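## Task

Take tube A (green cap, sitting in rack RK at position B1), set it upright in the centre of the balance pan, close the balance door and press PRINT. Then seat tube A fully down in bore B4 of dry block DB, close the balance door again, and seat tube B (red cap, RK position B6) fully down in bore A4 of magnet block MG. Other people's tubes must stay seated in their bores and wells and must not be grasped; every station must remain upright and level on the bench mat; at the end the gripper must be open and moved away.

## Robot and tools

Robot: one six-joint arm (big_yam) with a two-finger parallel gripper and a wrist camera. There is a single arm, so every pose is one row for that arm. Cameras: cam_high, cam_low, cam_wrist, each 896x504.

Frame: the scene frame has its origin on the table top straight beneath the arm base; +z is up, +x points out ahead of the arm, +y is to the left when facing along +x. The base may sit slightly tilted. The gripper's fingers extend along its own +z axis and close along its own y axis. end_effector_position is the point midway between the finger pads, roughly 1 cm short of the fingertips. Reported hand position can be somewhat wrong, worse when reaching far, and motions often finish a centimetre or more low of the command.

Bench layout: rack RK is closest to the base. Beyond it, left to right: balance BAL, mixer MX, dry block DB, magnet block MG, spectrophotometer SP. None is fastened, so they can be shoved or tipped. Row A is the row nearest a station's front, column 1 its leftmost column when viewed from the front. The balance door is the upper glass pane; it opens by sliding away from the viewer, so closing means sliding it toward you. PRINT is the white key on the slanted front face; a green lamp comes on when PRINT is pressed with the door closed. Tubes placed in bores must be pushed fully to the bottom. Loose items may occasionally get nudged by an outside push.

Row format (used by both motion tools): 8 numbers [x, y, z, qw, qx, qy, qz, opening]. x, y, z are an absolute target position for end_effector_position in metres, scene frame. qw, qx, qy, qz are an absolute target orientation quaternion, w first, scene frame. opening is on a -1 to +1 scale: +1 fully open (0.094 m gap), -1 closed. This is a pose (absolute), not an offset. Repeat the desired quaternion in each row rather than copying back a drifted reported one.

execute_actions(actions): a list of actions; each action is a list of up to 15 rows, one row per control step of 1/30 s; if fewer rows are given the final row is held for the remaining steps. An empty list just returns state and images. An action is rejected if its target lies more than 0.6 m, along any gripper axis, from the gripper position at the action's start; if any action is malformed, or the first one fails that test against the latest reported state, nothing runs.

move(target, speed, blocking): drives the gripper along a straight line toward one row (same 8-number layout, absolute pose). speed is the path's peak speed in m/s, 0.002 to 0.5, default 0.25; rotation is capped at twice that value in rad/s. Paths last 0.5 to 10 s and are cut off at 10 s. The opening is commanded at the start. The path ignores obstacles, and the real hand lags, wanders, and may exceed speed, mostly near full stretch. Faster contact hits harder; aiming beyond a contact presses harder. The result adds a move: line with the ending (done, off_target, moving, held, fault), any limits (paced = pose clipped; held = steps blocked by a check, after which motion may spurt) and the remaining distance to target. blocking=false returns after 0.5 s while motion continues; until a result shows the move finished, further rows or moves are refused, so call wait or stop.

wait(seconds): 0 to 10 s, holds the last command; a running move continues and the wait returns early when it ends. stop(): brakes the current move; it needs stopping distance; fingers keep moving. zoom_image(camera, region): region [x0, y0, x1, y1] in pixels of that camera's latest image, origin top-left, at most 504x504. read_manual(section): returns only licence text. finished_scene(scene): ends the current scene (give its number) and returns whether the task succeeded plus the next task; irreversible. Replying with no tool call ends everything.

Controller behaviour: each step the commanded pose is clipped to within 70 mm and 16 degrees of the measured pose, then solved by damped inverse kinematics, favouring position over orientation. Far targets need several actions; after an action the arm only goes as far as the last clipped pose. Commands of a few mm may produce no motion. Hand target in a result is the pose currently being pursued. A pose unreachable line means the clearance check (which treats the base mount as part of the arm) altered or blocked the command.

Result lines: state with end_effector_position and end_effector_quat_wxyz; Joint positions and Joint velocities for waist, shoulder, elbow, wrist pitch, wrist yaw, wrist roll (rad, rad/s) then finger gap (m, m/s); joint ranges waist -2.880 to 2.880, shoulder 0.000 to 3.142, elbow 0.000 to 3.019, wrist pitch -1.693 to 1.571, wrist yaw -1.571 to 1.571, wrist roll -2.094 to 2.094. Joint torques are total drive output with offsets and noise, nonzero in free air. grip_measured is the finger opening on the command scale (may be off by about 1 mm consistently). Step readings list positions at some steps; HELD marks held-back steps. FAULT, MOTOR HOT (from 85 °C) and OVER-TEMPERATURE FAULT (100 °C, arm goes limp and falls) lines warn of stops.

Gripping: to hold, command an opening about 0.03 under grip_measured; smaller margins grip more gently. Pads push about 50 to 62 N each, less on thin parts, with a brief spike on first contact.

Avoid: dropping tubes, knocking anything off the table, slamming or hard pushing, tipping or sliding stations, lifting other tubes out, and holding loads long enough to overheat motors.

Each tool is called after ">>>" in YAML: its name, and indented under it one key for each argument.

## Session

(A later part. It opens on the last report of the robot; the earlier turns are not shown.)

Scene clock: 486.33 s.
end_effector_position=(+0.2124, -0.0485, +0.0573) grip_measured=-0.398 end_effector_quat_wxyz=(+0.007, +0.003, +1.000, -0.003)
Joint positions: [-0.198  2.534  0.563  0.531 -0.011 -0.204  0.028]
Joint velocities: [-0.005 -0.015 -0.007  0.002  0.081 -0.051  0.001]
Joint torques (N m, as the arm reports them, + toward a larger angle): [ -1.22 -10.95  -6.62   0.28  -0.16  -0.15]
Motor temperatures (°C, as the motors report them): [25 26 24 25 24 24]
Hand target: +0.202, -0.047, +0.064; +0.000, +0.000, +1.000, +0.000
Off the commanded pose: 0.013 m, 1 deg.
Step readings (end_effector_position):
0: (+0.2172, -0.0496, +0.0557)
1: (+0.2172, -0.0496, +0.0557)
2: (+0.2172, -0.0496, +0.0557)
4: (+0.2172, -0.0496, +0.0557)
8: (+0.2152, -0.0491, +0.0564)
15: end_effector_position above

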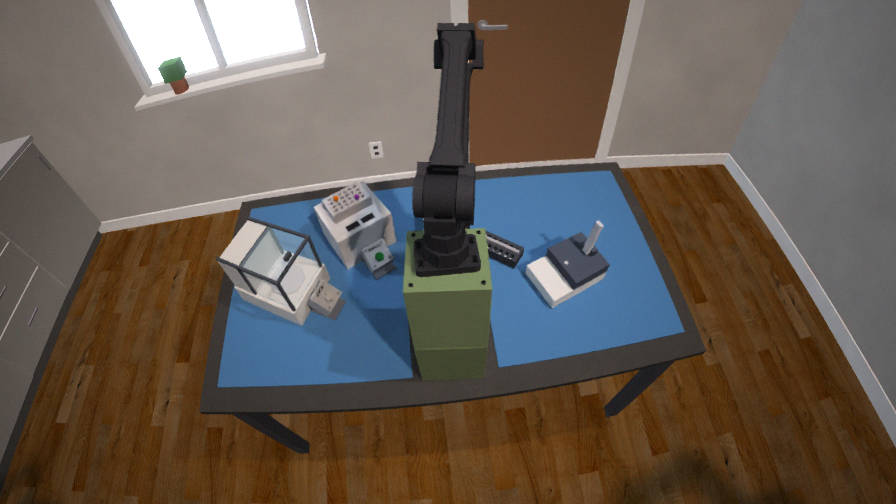

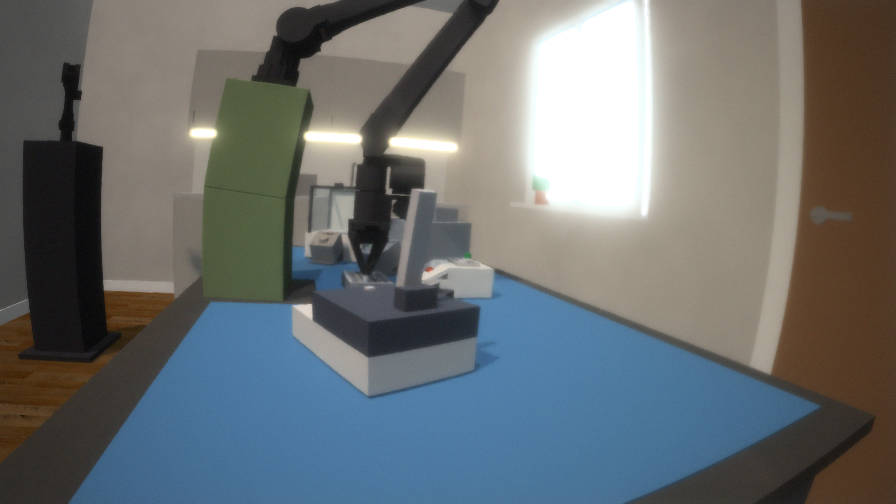

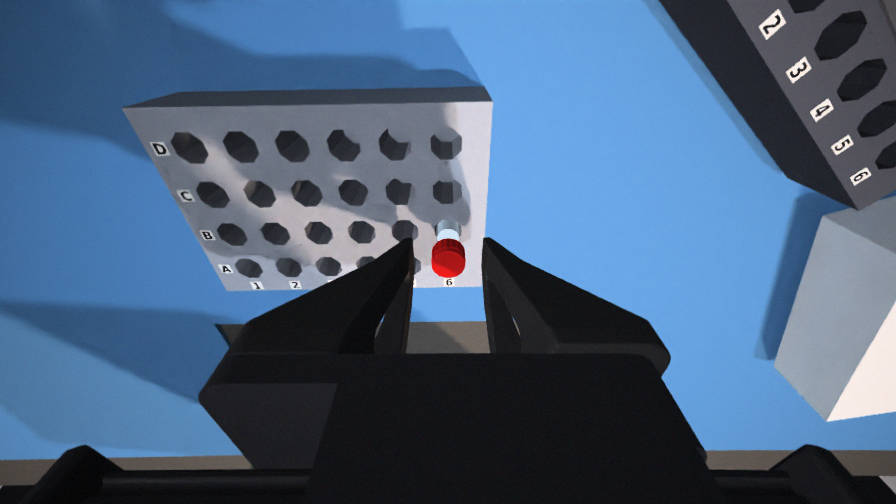

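Good. Grip and lift by ramp.

>>> execute_actions:
  actions:
    - [[0.202,-0.047,0.064,0,0,1,0,-0.5],[0.202,-0.047,0.064,0,0,1,0,-0.58],[0.202,-0.047,0.064,0,0,1,0,-0.65],[0.202,-0.047,0.064,0,0,1,0,-0.7],[0.202,-0.047,0.064,0,0,1,0,-0.73],[0.202,-0.047,0.064,0,0,1,0,-0.75],[0.202,-0.047,0.064,0,0,1,0,-0.77],[0.202,-0.047,0.064,0,0,1,0,-0.79]]
    - [[0.202,-0.047,0.065,0,0,1,0,-0.79],[0.202,-0.047,0.066,0,0,1,0,-0.79],[0.202,-0.047,0.067,0,0,1,0,-0.79],[0.202,-0.047,0.068,0,0,1,0,-0.79],[0.202,-0.047,0.069,0,0,1,0,-0.79],[0.202,-0.047,0.070,0,0,1,0,-0.79],[0.202,-0.047,0.071,0,0,1,0,-0.79],[0.202,-0.047,0.072,0,0,1,0,-0.79],[0.202,-0.047,0.073,0,0,1,0,-0.79],[0.202,-0.047,0.074,0,0,1,0,-0.79],[0.202,-0.047,0.075,0,0,1,0,-0.79],[0.202,-0.047,0.076,0,0,1,0,-0.79],[0.202,-0.047,0.077,0,0,1,0,-0.79],[0.202,-0.047,0.078,0,0,1,0,-0.79],[0.202,-0.047,0.079,0,0,1,0,-0.79]]
    - [[0.202,-0.047,0.080,0,0,1,0,-0.79],[0.202,-0.047,0.0815,0,0,1,0,-0.79],[0.202,-0.047,0.083,0,0,1,0,-0.79],[0.202,-0.047,0.0845,0,0,1,0,-0.79],[0.202,-0.047,0.086,0,0,1,0,-0.79],[0.202,-0.047,0.0875,0,0,1,0,-0.79],[0.202,-0.047,0.089,0,0,1,0,-0.79],[0.202,-0.047,0.0905,0,0,1,0,-0.79],[0.202,-0.047,0.092,0,0,1,0,-0.79],[0.202,-0.047,0.0935,0,0,1,0,-0.79],[0.202,-0.047,0.095,0,0,1,0,-0.79],[0.202,-0.047,0.0965,0,0,1,0,-0.79],[0.202,-0.047,0.098,0,0,1,0,-0.79],[0.202,-0.047,0.100,0,0,1,0,-0.79],[0.202,-0.047,0.102,0,0,1,0,-0.79]]
    - [[0.202,-0.047,0.104,0,0,1,0,-0.79],[0.202,-0.047,0.106,0,0,1,0,-0.79],[0.202,-0.047,0.108,0,0,1,0,-0.79],[0.202,-0.047,0.110,0,0,1,0,-0.79]]

Scene clock: 505.07 s.
end_effector_position=(+0.2127, -0.0479, +0.1036) grip_measured=-0.774 end_effector_quat_wxyz=(+0.010, +0.003, +1.000, -0.004)
Joint positions: [-0.198  2.369  0.467  0.467 -0.011 -0.204  0.011]
Joint velocities: [-0.015  0.005  0.002  0.007  0.022 -0.022 -0.001]
Joint torques (N m, as the arm reports them, + toward a larger angle): [ -1.44 -10.83  -5.83  -0.22  -0.17  -0.17]
Motor temperatures (°C, as the motors report them): [25 26 25 25 24 24]
Hand target: +0.202, -0.047, +0.110; +0.000, +0.000, +1.000, +0.000
Off the commanded pose: 0.013 m, 1 deg.
Step readings (end_effector_position; steps 1 to 15: 1st action; 16 to 30: 2nd action; 31 to 45: 3rd action; 46 to 60: 4th action):
0: (+0.2124, -0.0485, +0.0573)
1: (+0.2124, -0.0485, +0.0573)
2: (+0.2124, -0.0485, +0.0573)
4: (+0.2124, -0.0485, +0.0573)
8: (+0.2124, -0.0485, +0.0573)
15: (+0.2124, -0.0485, +0.0573)
16: (+0.2124, -0.0485, +0.0573)
17: (+0.2124, -0.0485, +0.0573)
19: (+0.2120, -0.0484, +0.0575)
23: (+0.2112, -0.0482, +0.0604)
30: (+0.2118, -0.0482, +0.0685)
31: (+0.2119, -0.0482, +0.0695)
32: (+0.2119, -0.0482, +0.0706)
34: (+0.2119, -0.0482, +0.0728)
38: (+0.2117, -0.0481, +0.0788)
45: (+0.2119, -0.0480, +0.0901)
46: (+0.2119, -0.0479, +0.0919)
47: (+0.2120, -0.0479, +0.0937)
49: (+0.2118, -0.0478, +0.0978)
53: (+0.2127, -0.0479, +0.1034)
60: end_effector_position above

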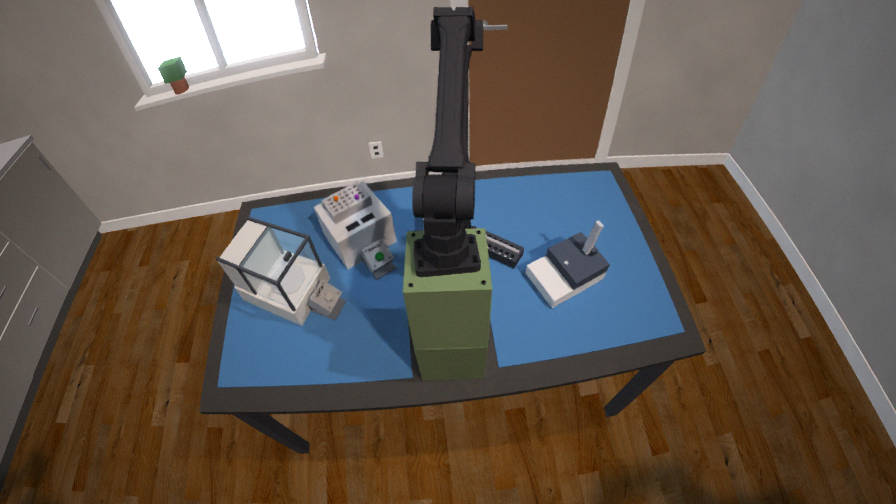

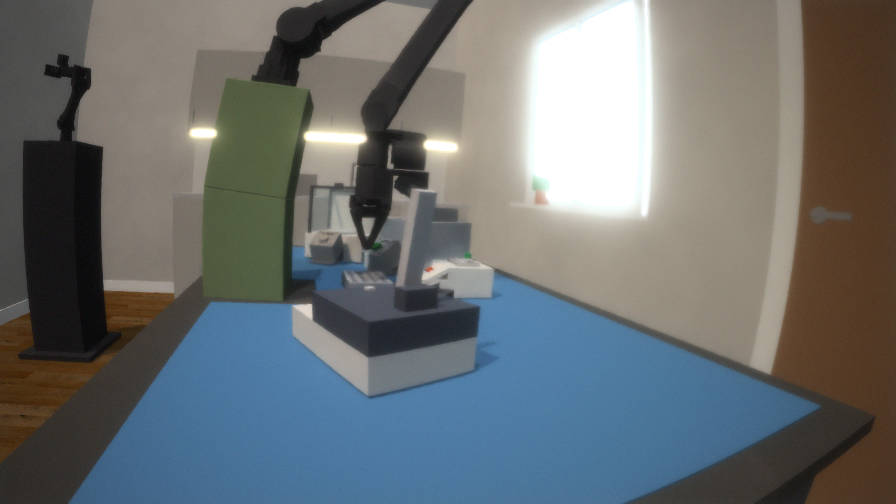

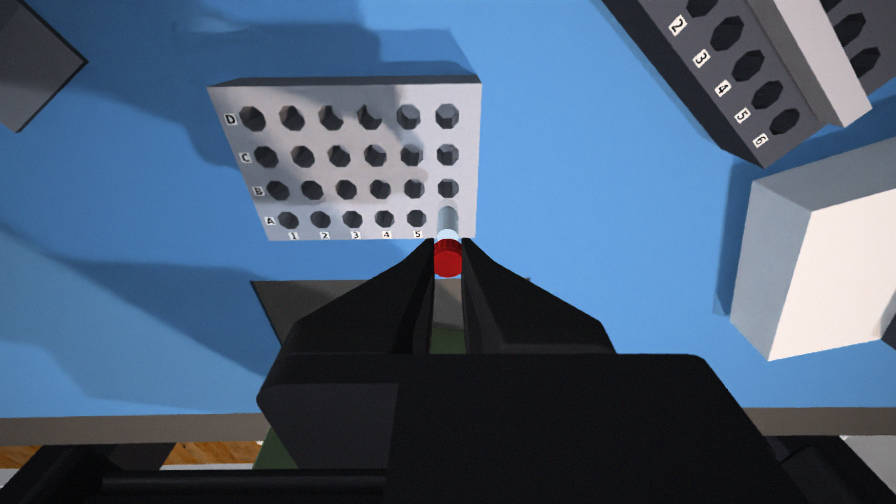

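>>> move:
  target: [0.272,-0.173,0.135,0,0.334,0.943,0,-0.79]
  speed: 0.1

Scene clock: 517.67 s.
end_effector_position=(+0.2655, -0.1698, +0.1314) grip_measured=-0.774 end_effector_quat_wxyz=(-0.006, +0.323, +0.946, -0.002)
Joint positions: [-0.54   2.18   0.669  0.034 -0.045  0.107  0.011]
Joint velocities: [-0.015 -0.015 -0.012  0.012  0.007  0.022 -0.   ]
Joint torques (N m, as the arm reports them, + toward a larger angle): [ -1.87 -13.14   0.37  -0.29  -0.14   0.09]
Motor temperatures (°C, as the motors report them): [25 26 24 25 24 24]
Hand target: +0.271, -0.175, +0.136; +0.001, +0.334, +0.943, -0.002
Off the commanded pose: 0.008 m, 2 deg.
move: done

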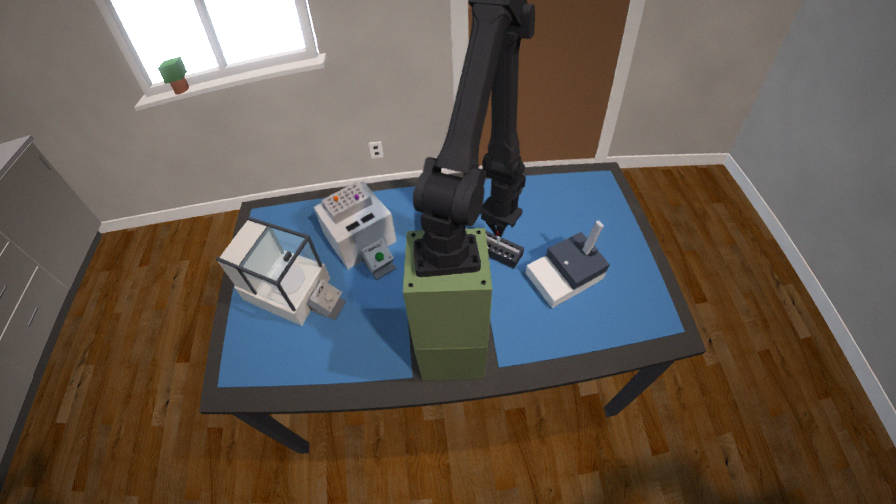

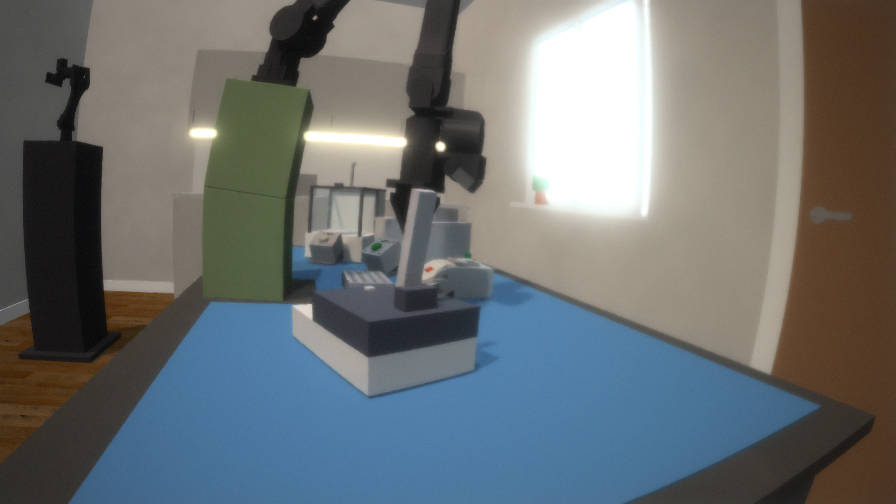

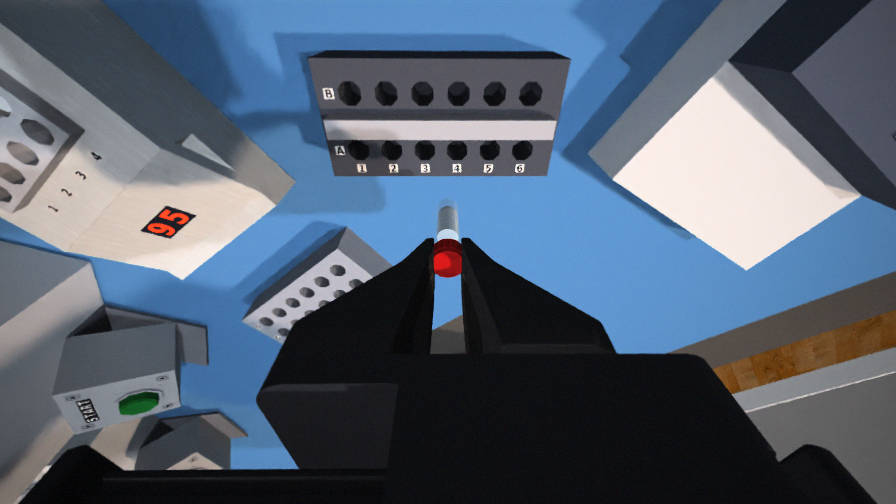

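>>> move:
  target: [0.269,-0.182,0.100,0,0.334,0.943,0,-0.79]
  speed: 0.04

>>> zoom_image:
  camera: "cam_wrist"
  region: [348,130,548,280]

Scene clock: 526.93 s.
end_effector_position=(+0.2748, -0.1824, +0.1088) grip_measured=-0.774 end_effector_quat_wxyz=(+0.005, +0.331, +0.944, -0.003)
Joint positions: [-0.555  2.255  0.724  0.075 -0.05   0.109  0.011]
Joint velocities: [-0.015  0.005 -0.002 -0.022 -0.022  0.022 -0.   ]
Joint torques (N m, as the arm reports them, + toward a larger angle): [ -1.96 -10.27   0.31   0.67  -0.15  -0.07]
Motor temperatures (°C, as the motors report them): [25 27 24 25 24 24]
Hand target: +0.269, -0.182, +0.100; -0.000, +0.334, +0.943, -0.000
Off the commanded pose: 0.011 m, 1 deg.
move: off_target

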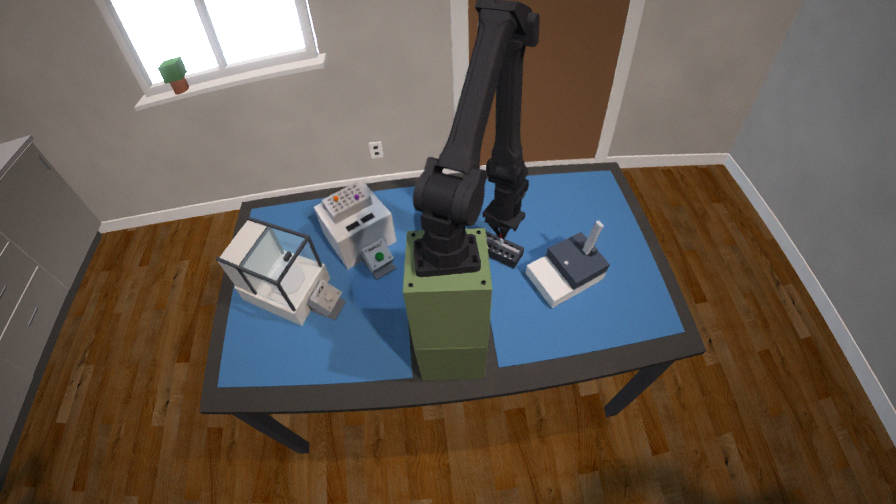

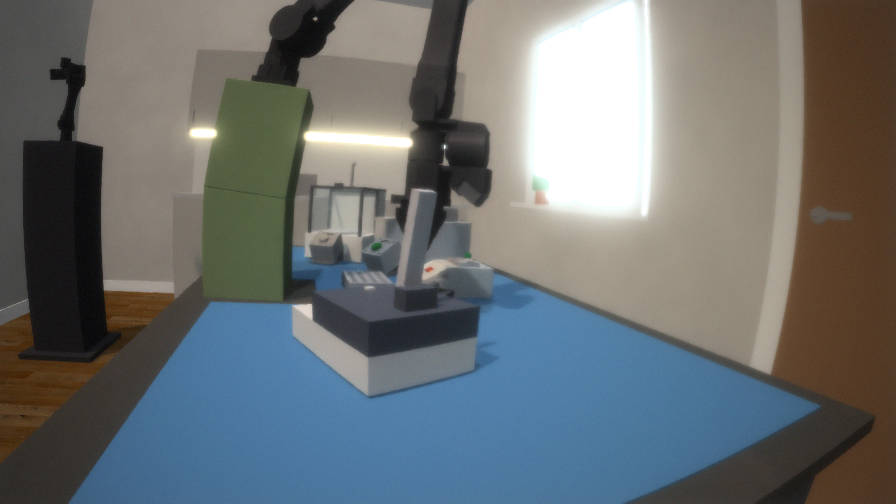

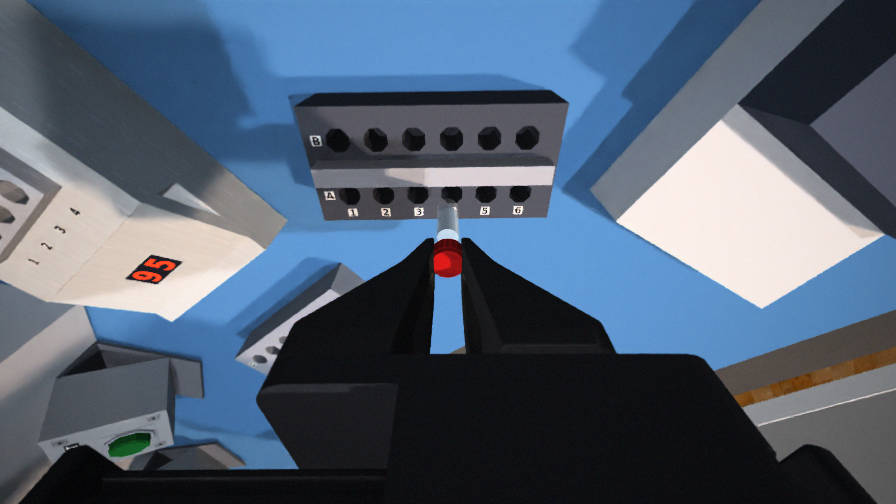

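Region (348, 130, 548, 280) of cam_wrist's 896x504 image, scaled by 2.520, with more detail than that image has; it fills the top 378 rows of this view, and the rest is white.

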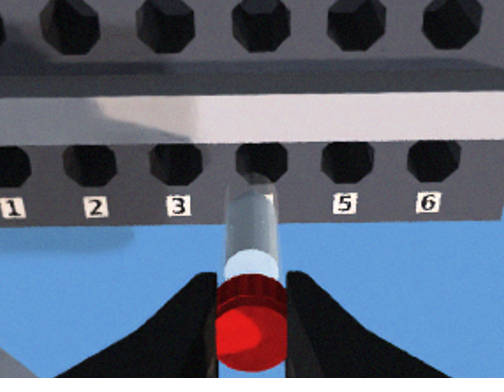

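>>> execute_actions:
  actions:
    - [[0.2688,-0.1823,0.099,0,0.334,0.943,0,-0.79],[0.2686,-0.1826,0.098,0,0.334,0.943,0,-0.79],[0.2684,-0.1829,0.097,0,0.334,0.943,0,-0.79],[0.2682,-0.1832,0.096,0,0.334,0.943,0,-0.79],[0.2680,-0.1835,0.095,0,0.334,0.943,0,-0.79],[0.2678,-0.1838,0.094,0,0.334,0.943,0,-0.79],[0.2676,-0.1838,0.093,0,0.334,0.943,0,-0.79],[0.2676,-0.1838,0.092,0,0.334,0.943,0,-0.79],[0.2676,-0.1838,0.091,0,0.334,0.943,0,-0.79],[0.2676,-0.1838,0.090,0,0.334,0.943,0,-0.79],[0.2676,-0.1838,0.089,0,0.334,0.943,0,-0.79],[0.2676,-0.1838,0.088,0,0.334,0.943,0,-0.79]]
    - [[0.2676,-0.1838,0.088,0,0.334,0.943,0,-0.79]]

>>> zoom_image:
  camera: "cam_wrist"
  region: [348,130,548,280]

Scene clock: 544.53 s.
end_effector_position=(+0.2733, -0.1841, +0.0968) grip_measured=-0.774 end_effector_quat_wxyz=(+0.004, +0.333, +0.943, -0.003)
Joint positions: [-0.56   2.295  0.741  0.097 -0.051  0.109  0.011]
Joint velocities: [-0.005 -0.024 -0.002 -0.002  0.022 -0.022 -0.   ]
Joint torques (N m, as the arm reports them, + toward a larger angle): [ -1.96 -10.33   0.2    0.72  -0.14  -0.11]
Motor temperatures (°C, as the motors report them): [25 26 24 25 24 24]
Hand target: +0.267, -0.184, +0.088; -0.000, +0.334, +0.943, +0.000
Off the commanded pose: 0.010 m, 1 deg.
Step readings (end_effector_position; steps 1 to 15: 1st action; 16 to 30: 2nd action):
0: (+0.2748, -0.1824, +0.1088)
1: (+0.2749, -0.1823, +0.1088)
2: (+0.2750, -0.1824, +0.1087)
4: (+0.2753, -0.1828, +0.1079)
8: (+0.2757, -0.1845, +0.1041)
15: (+0.2737, -0.1843, +0.0973)
16: (+0.2734, -0.1841, +0.0969)
17: (+0.2732, -0.1840, +0.0968)
19: (+0.2732, -0.1840, +0.0968)
23: (+0.2733, -0.1841, +0.0968)
30: end_effector_position above

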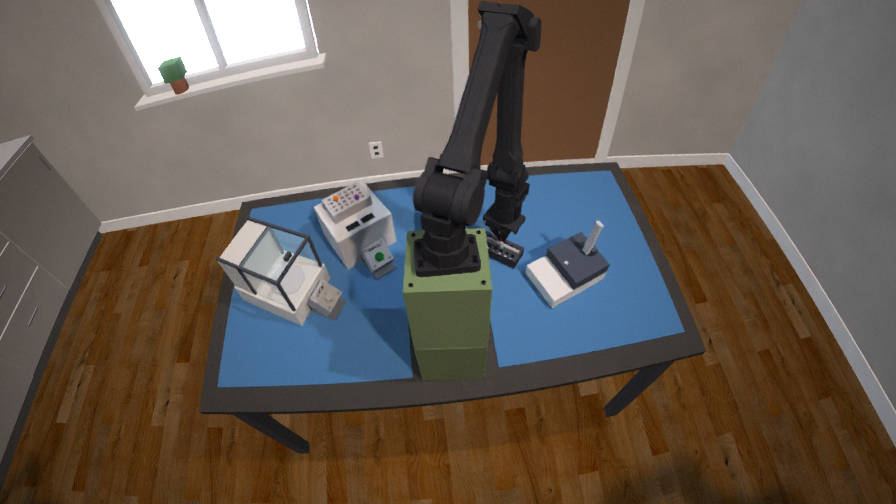

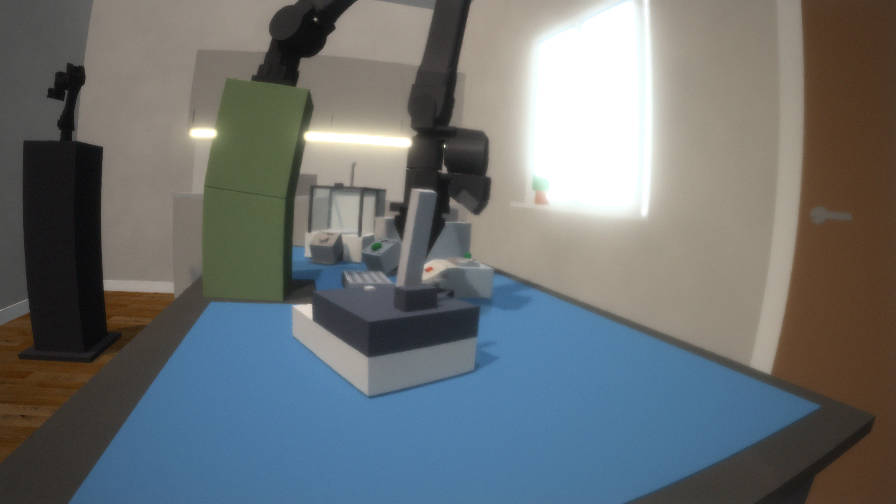

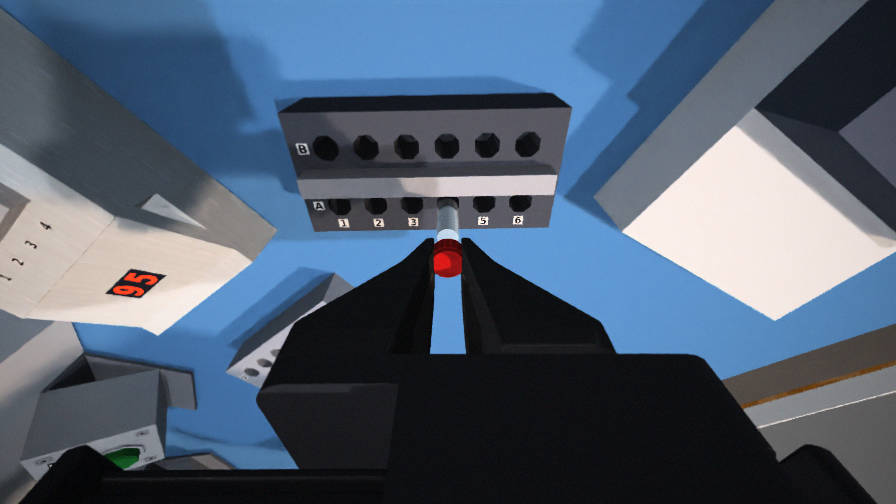

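Region (348, 130, 548, 280) of cam_wrist's 896x504 image, scaled by 2.520, with more detail than that image has; it fills the top 378 rows of this view, and the rest is white.

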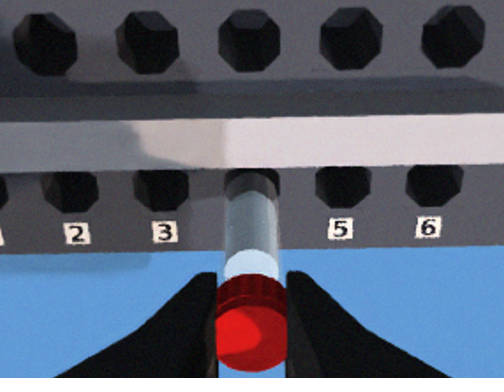

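>>> execute_actions:
  actions:
    - [[0.2676,-0.1838,0.0877,0,0.334,0.943,0,-0.79],[0.2676,-0.1838,0.0873,0,0.334,0.943,0,-0.79],[0.2676,-0.1838,0.087,0,0.334,0.943,0,-0.79],[0.2676,-0.1838,0.0867,0,0.334,0.943,0,-0.79],[0.2676,-0.1838,0.0863,0,0.334,0.943,0,-0.79],[0.2676,-0.1838,0.086,0,0.334,0.943,0,-0.79],[0.2676,-0.1838,0.0857,0,0.334,0.943,0,-0.79],[0.2676,-0.1838,0.0853,0,0.334,0.943,0,-0.79],[0.2676,-0.1838,0.085,0,0.334,0.943,0,-0.79],[0.2676,-0.1838,0.0847,0,0.334,0.943,0,-0.79],[0.2676,-0.1838,0.0843,0,0.334,0.943,0,-0.79],[0.2676,-0.1838,0.084,0,0.334,0.943,0,-0.79],[0.2676,-0.1838,0.0837,0,0.334,0.943,0,-0.79],[0.2676,-0.1838,0.0833,0,0.334,0.943,0,-0.79],[0.2676,-0.1838,0.083,0,0.334,0.943,0,-0.79]]
    - [[0.2676,-0.1838,0.0827,0,0.334,0.943,0,-0.79],[0.2676,-0.1838,0.0823,0,0.334,0.943,0,-0.79],[0.2676,-0.1838,0.082,0,0.334,0.943,0,-0.79],[0.2676,-0.1838,0.0817,0,0.334,0.943,0,-0.79],[0.2676,-0.1838,0.0813,0,0.334,0.943,0,-0.79],[0.2676,-0.1838,0.081,0,0.334,0.943,0,-0.79],[0.2676,-0.1838,0.0807,0,0.334,0.943,0,-0.79],[0.2676,-0.1838,0.0803,0,0.334,0.943,0,-0.79],[0.2676,-0.1838,0.080,0,0.334,0.943,0,-0.79],[0.2676,-0.1838,0.0797,0,0.334,0.943,0,-0.79],[0.2676,-0.1838,0.0793,0,0.334,0.943,0,-0.79],[0.2676,-0.1838,0.079,0,0.334,0.943,0,-0.79],[0.2676,-0.1838,0.0787,0,0.334,0.943,0,-0.79],[0.2676,-0.1838,0.0783,0,0.334,0.943,0,-0.79],[0.2676,-0.1838,0.078,0,0.334,0.943,0,-0.79]]
    - [[0.2676,-0.1838,0.0777,0,0.334,0.943,0,-0.79],[0.2676,-0.1838,0.0773,0,0.334,0.943,0,-0.79],[0.2676,-0.1838,0.077,0,0.334,0.943,0,-0.79],[0.2676,-0.1838,0.0767,0,0.334,0.943,0,-0.79],[0.2676,-0.1838,0.0763,0,0.334,0.943,0,-0.79],[0.2676,-0.1838,0.076,0,0.334,0.943,0,-0.79]]

>>> zoom_image:
  camera: "cam_wrist"
  region: [348,130,548,280]

Scene clock: 567.93 s.
end_effector_position=(+0.2743, -0.1854, +0.0867) grip_measured=-0.774 end_effector_quat_wxyz=(+0.006, +0.333, +0.943, -0.003)
Joint positions: [-0.56   2.328  0.759  0.114 -0.051  0.109  0.011]
Joint velocities: [ 0.005  0.005  0.002 -0.007 -0.051 -0.022 -0.001]
Joint torques (N m, as the arm reports them, + toward a larger angle): [ -1.89 -10.12   0.09   0.76  -0.13  -0.1 ]
Motor temperatures (°C, as the motors report them): [25 26 23 25 24 24]
Hand target: +0.268, -0.184, +0.076; -0.000, +0.334, +0.943, -0.000
Off the commanded pose: 0.013 m, 1 deg.
Step readings (end_effector_position; steps 1 to 15: 1st action; 16 to 30: 2nd action; 31 to 45: 3rd action):
0: (+0.2733, -0.1841, +0.0968)
1: (+0.2733, -0.1841, +0.0968)
2: (+0.2733, -0.1841, +0.0968)
4: (+0.2734, -0.1841, +0.0967)
8: (+0.2733, -0.1841, +0.0960)
15: (+0.2745, -0.1851, +0.0932)
16: (+0.2745, -0.1851, +0.0930)
17: (+0.2745, -0.1851, +0.0928)
19: (+0.2745, -0.1851, +0.0922)
23: (+0.2746, -0.1853, +0.0909)
30: (+0.2743, -0.1852, +0.0885)
31: (+0.2744, -0.1853, +0.0882)
32: (+0.2743, -0.1853, +0.0878)
34: (+0.2742, -0.1853, +0.0871)
38: (+0.2743, -0.1854, +0.0867)
45: end_effector_position above

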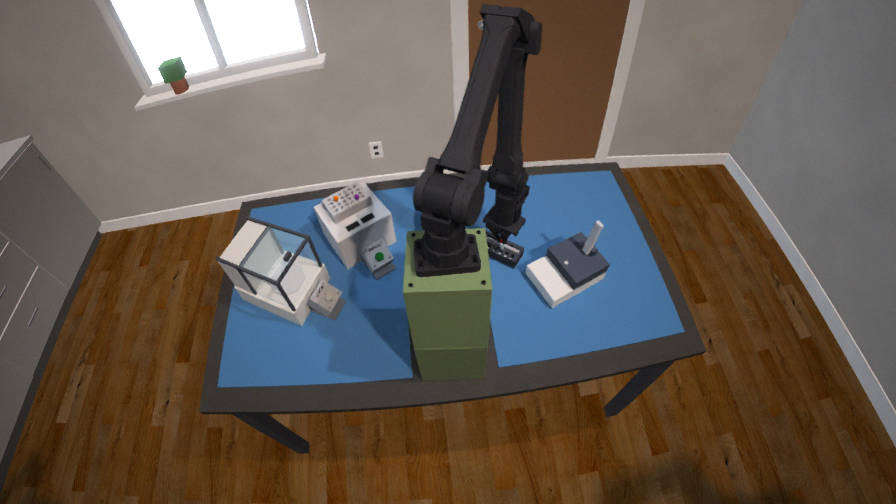

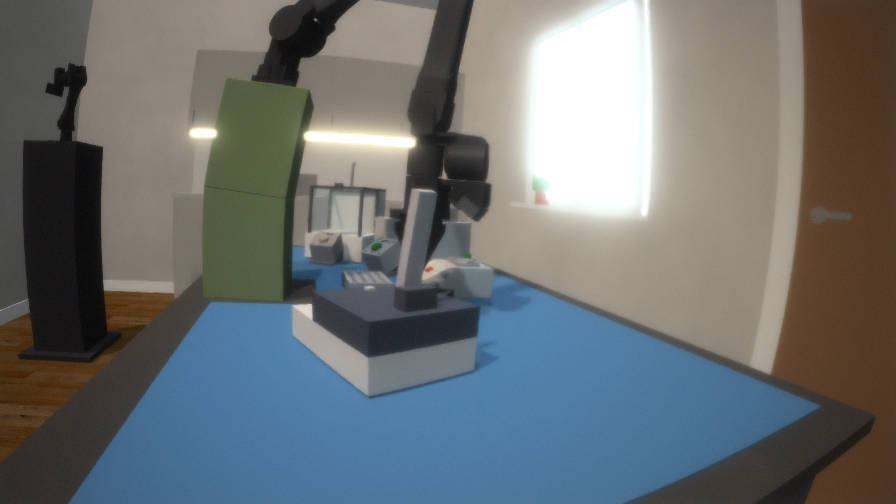

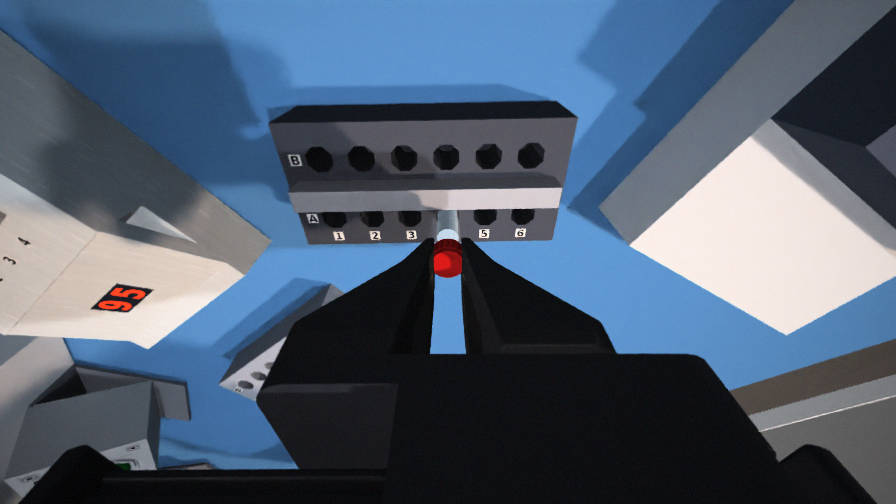

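Region (348, 130, 548, 280) of cam_wrist's 896x504 image, scaled by 2.520, with more detail than that image has; it fills the top 378 rows of this view, and the rest is white.

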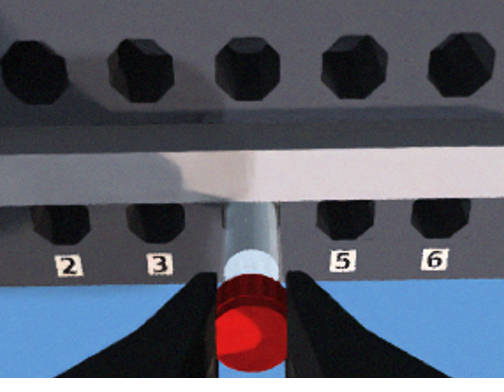

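>>> execute_actions:
  actions:
    - [[0.2674,-0.1836,0.0757,0,0.334,0.943,0,-0.79],[0.2672,-0.1835,0.0753,0,0.334,0.943,0,-0.79],[0.2670,-0.1833,0.075,0,0.334,0.943,0,-0.79],[0.2668,-0.1832,0.0747,0,0.334,0.943,0,-0.79],[0.2666,-0.1830,0.0743,0,0.334,0.943,0,-0.79],[0.2664,-0.1829,0.074,0,0.334,0.943,0,-0.79],[0.2662,-0.1827,0.0737,0,0.334,0.943,0,-0.79],[0.2660,-0.1826,0.0733,0,0.334,0.943,0,-0.79],[0.2658,-0.1824,0.073,0,0.334,0.943,0,-0.79]]

>>> zoom_image:
  camera: "cam_wrist"
  region: [348,130,548,280]

Scene clock: 579.50 s.
end_effector_position=(+0.2752, -0.1859, +0.0866) grip_measured=-0.774 end_effector_quat_wxyz=(+0.008, +0.333, +0.943, -0.003)
Joint positions: [-0.56   2.328  0.759  0.119 -0.051  0.109  0.011]
Joint velocities: [-0.024 -0.015 -0.017  0.007 -0.037  0.051 -0.001]
Joint torques (N m, as the arm reports them, + toward a larger angle): [-1.79 -9.52  0.01  1.03 -0.14 -0.08]
Motor temperatures (°C, as the motors report them): [25 26 23 25 24 24]
Hand target: +0.266, -0.182, +0.074; +0.000, +0.334, +0.943, -0.000
Off the commanded pose: 0.017 m, 1 deg.
Step readings (end_effector_position):
0: (+0.2743, -0.1854, +0.0867)
1: (+0.2743, -0.1854, +0.0867)
2: (+0.2744, -0.1854, +0.0867)
4: (+0.2747, -0.1856, +0.0867)
8: (+0.2749, -0.1858, +0.0866)
15: end_effector_position above

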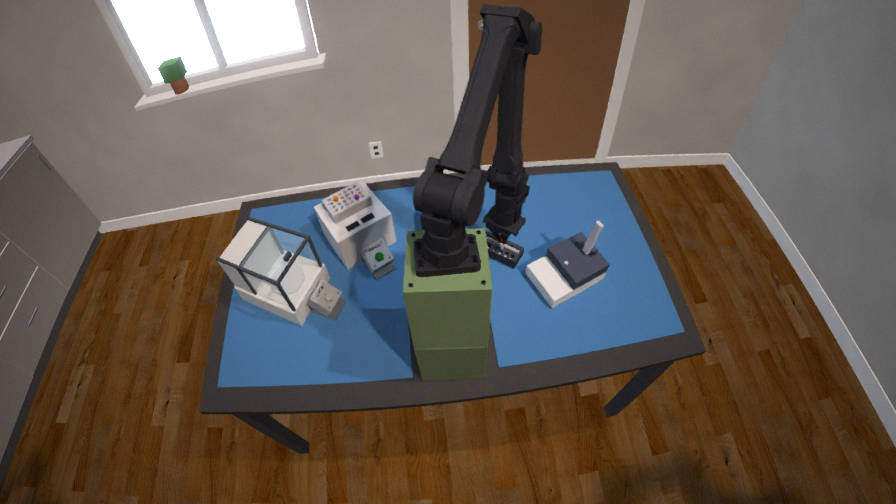

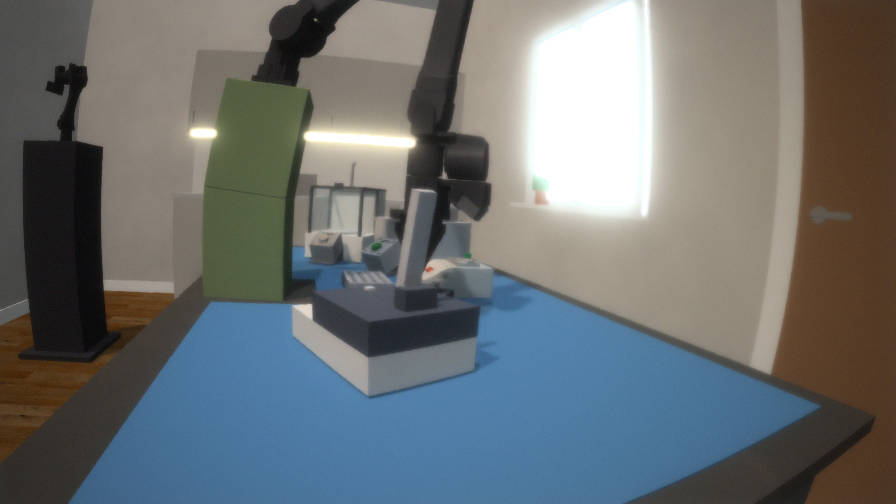

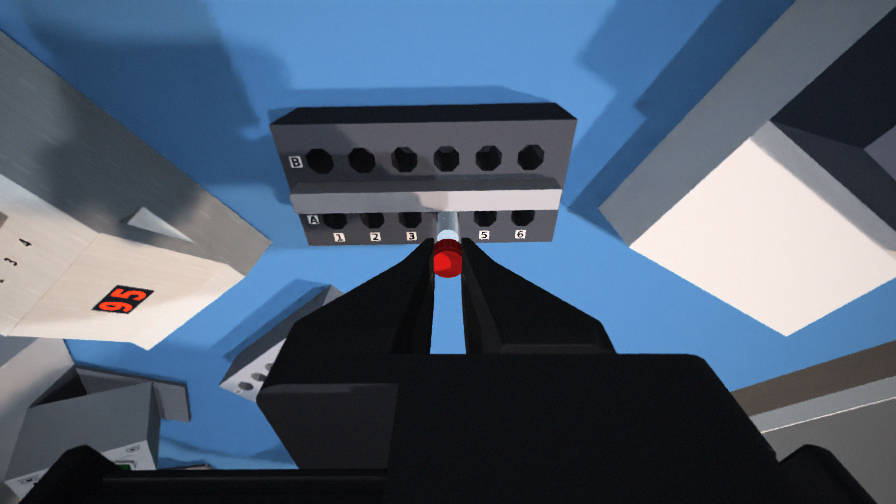

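Region (348, 130, 548, 280) of cam_wrist's 896x504 image, scaled by 2.520, with more detail than that image has; it fills the top 378 rows of this view, and the rest is white.

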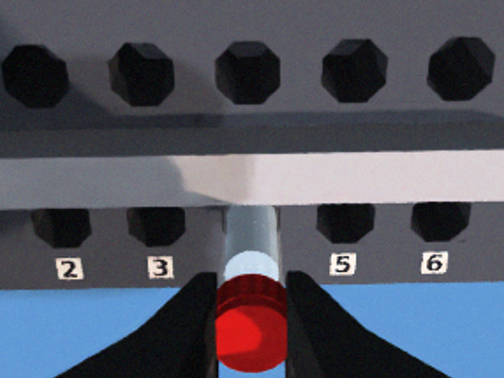

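>>> move:
  target: [0.2644,-0.1814,0.112,0,0.334,0.943,0,-0.79]
  speed: 0.04

>>> move:
  target: [0.2644,-0.1814,0.082,0,0.334,0.943,0,-0.79]
  speed: 0.02

>>> zoom_image:
  camera: "cam_wrist"
  region: [348,130,548,280]

Scene clock: 586.30 s.
end_effector_position=(+0.2667, -0.1801, +0.1067) grip_measured=-0.774 end_effector_quat_wxyz=(+0.001, +0.334, +0.943, -0.002)
Joint positions: [-0.562  2.264  0.712  0.088 -0.051  0.109  0.011]
Joint velocities: [-0.015 -0.024  0.002  0.002  0.007 -0.022 -0.001]
Joint torques (N m, as the arm reports them, + toward a larger angle): [ -2.05 -13.33  -1.22  -0.37  -0.14  -0.14]
Motor temperatures (°C, as the motors report them): [25 26 23 25 24 24]
Hand target: +0.264, -0.181, +0.112; +0.000, +0.334, +0.943, -0.000
Off the commanded pose: 0.006 m, 0 deg.
move: done

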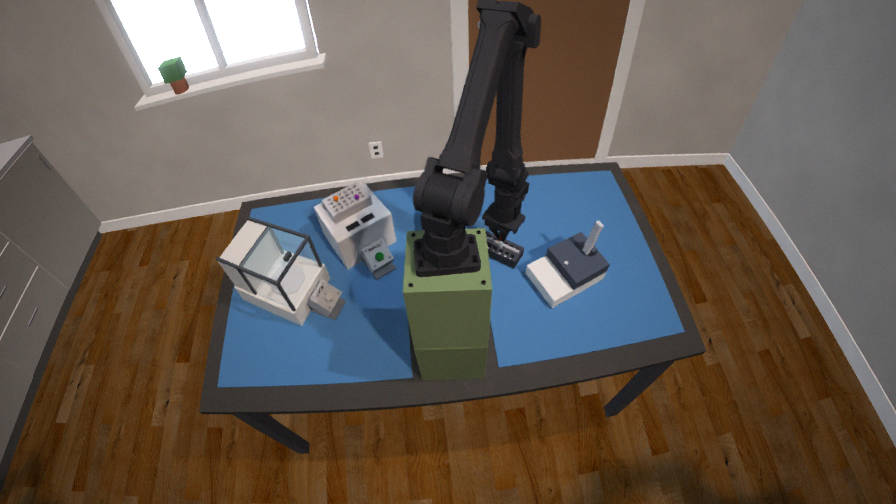

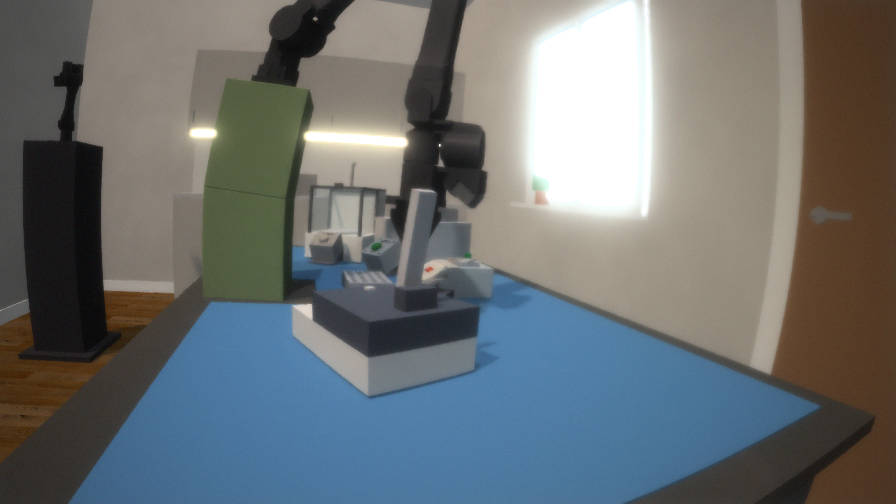

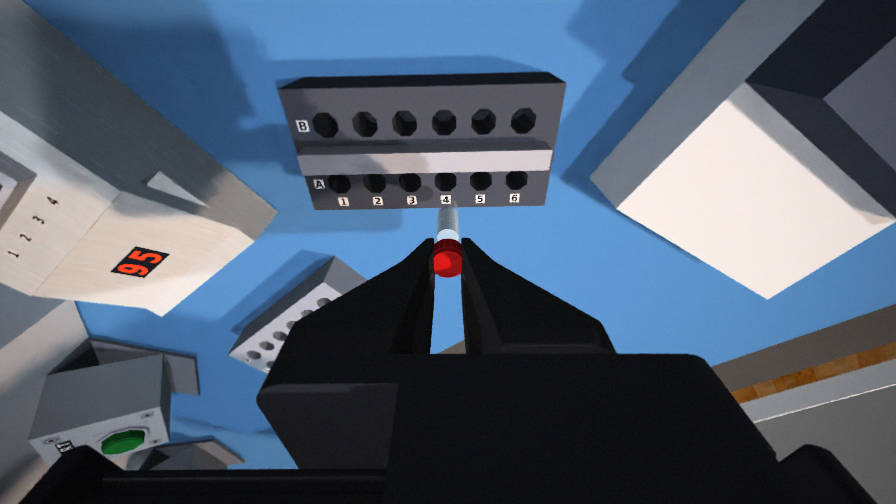

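Scene clock: 587.80 s.
end_effector_position=(+0.2703, -0.1834, +0.0913) grip_measured=-0.774 end_effector_quat_wxyz=(+0.005, +0.334, +0.943, -0.003)
Joint positions: [-0.562  2.314  0.741  0.117 -0.051  0.109  0.011]
Joint velocities: [ 0.015 -0.005  0.007  0.002  0.081 -0.007 -0.   ]
Joint torques (N m, as the arm reports them, + toward a larger angle): [ -1.72 -10.38   0.02   0.67  -0.13  -0.09]
Motor temperatures (°C, as the motors report them): [25 26 23 25 24 24]
Hand target: +0.264, -0.181, +0.082; +0.000, +0.334, +0.943, -0.000
Off the commanded pose: 0.011 m, 1 deg.
move: off_target

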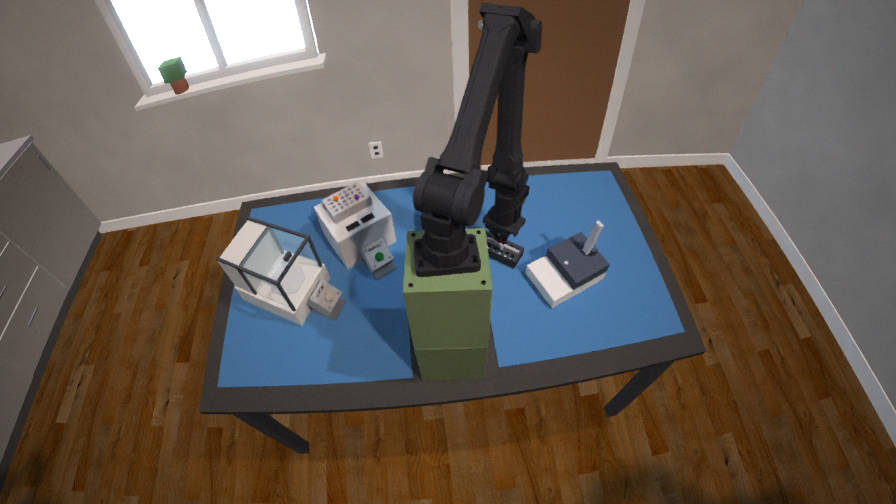

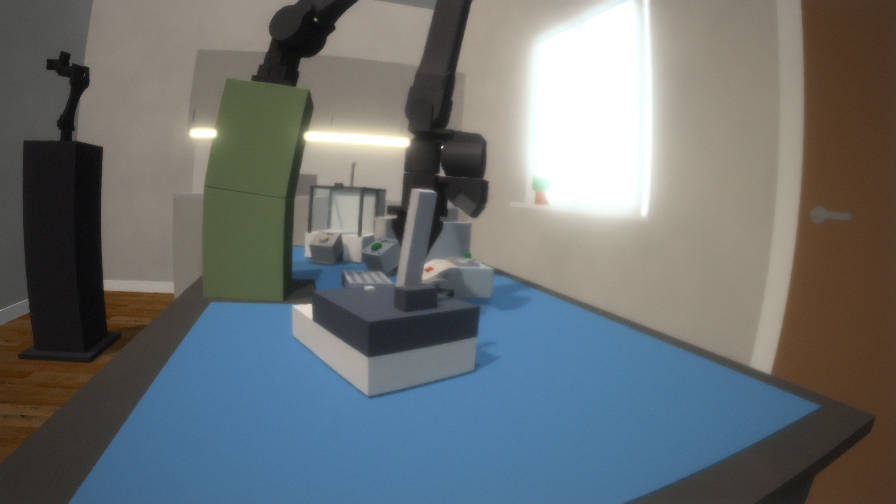

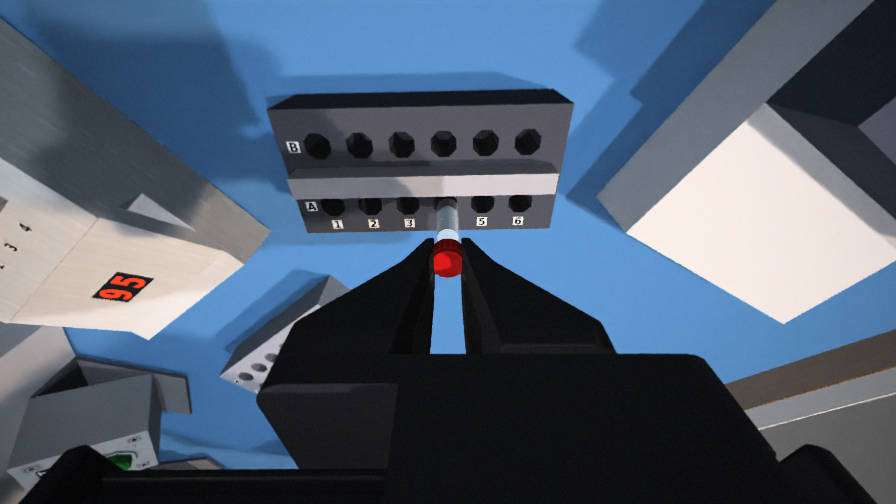

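Region (348, 130, 548, 280) of cam_wrist's 896x504 image, scaled by 2.520, with more detail than that image has; it fills the top 378 rows of this view, and the rest is white.

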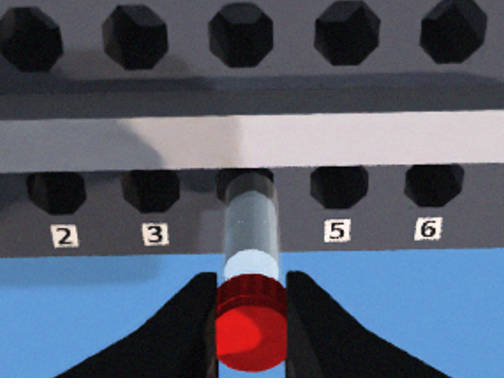

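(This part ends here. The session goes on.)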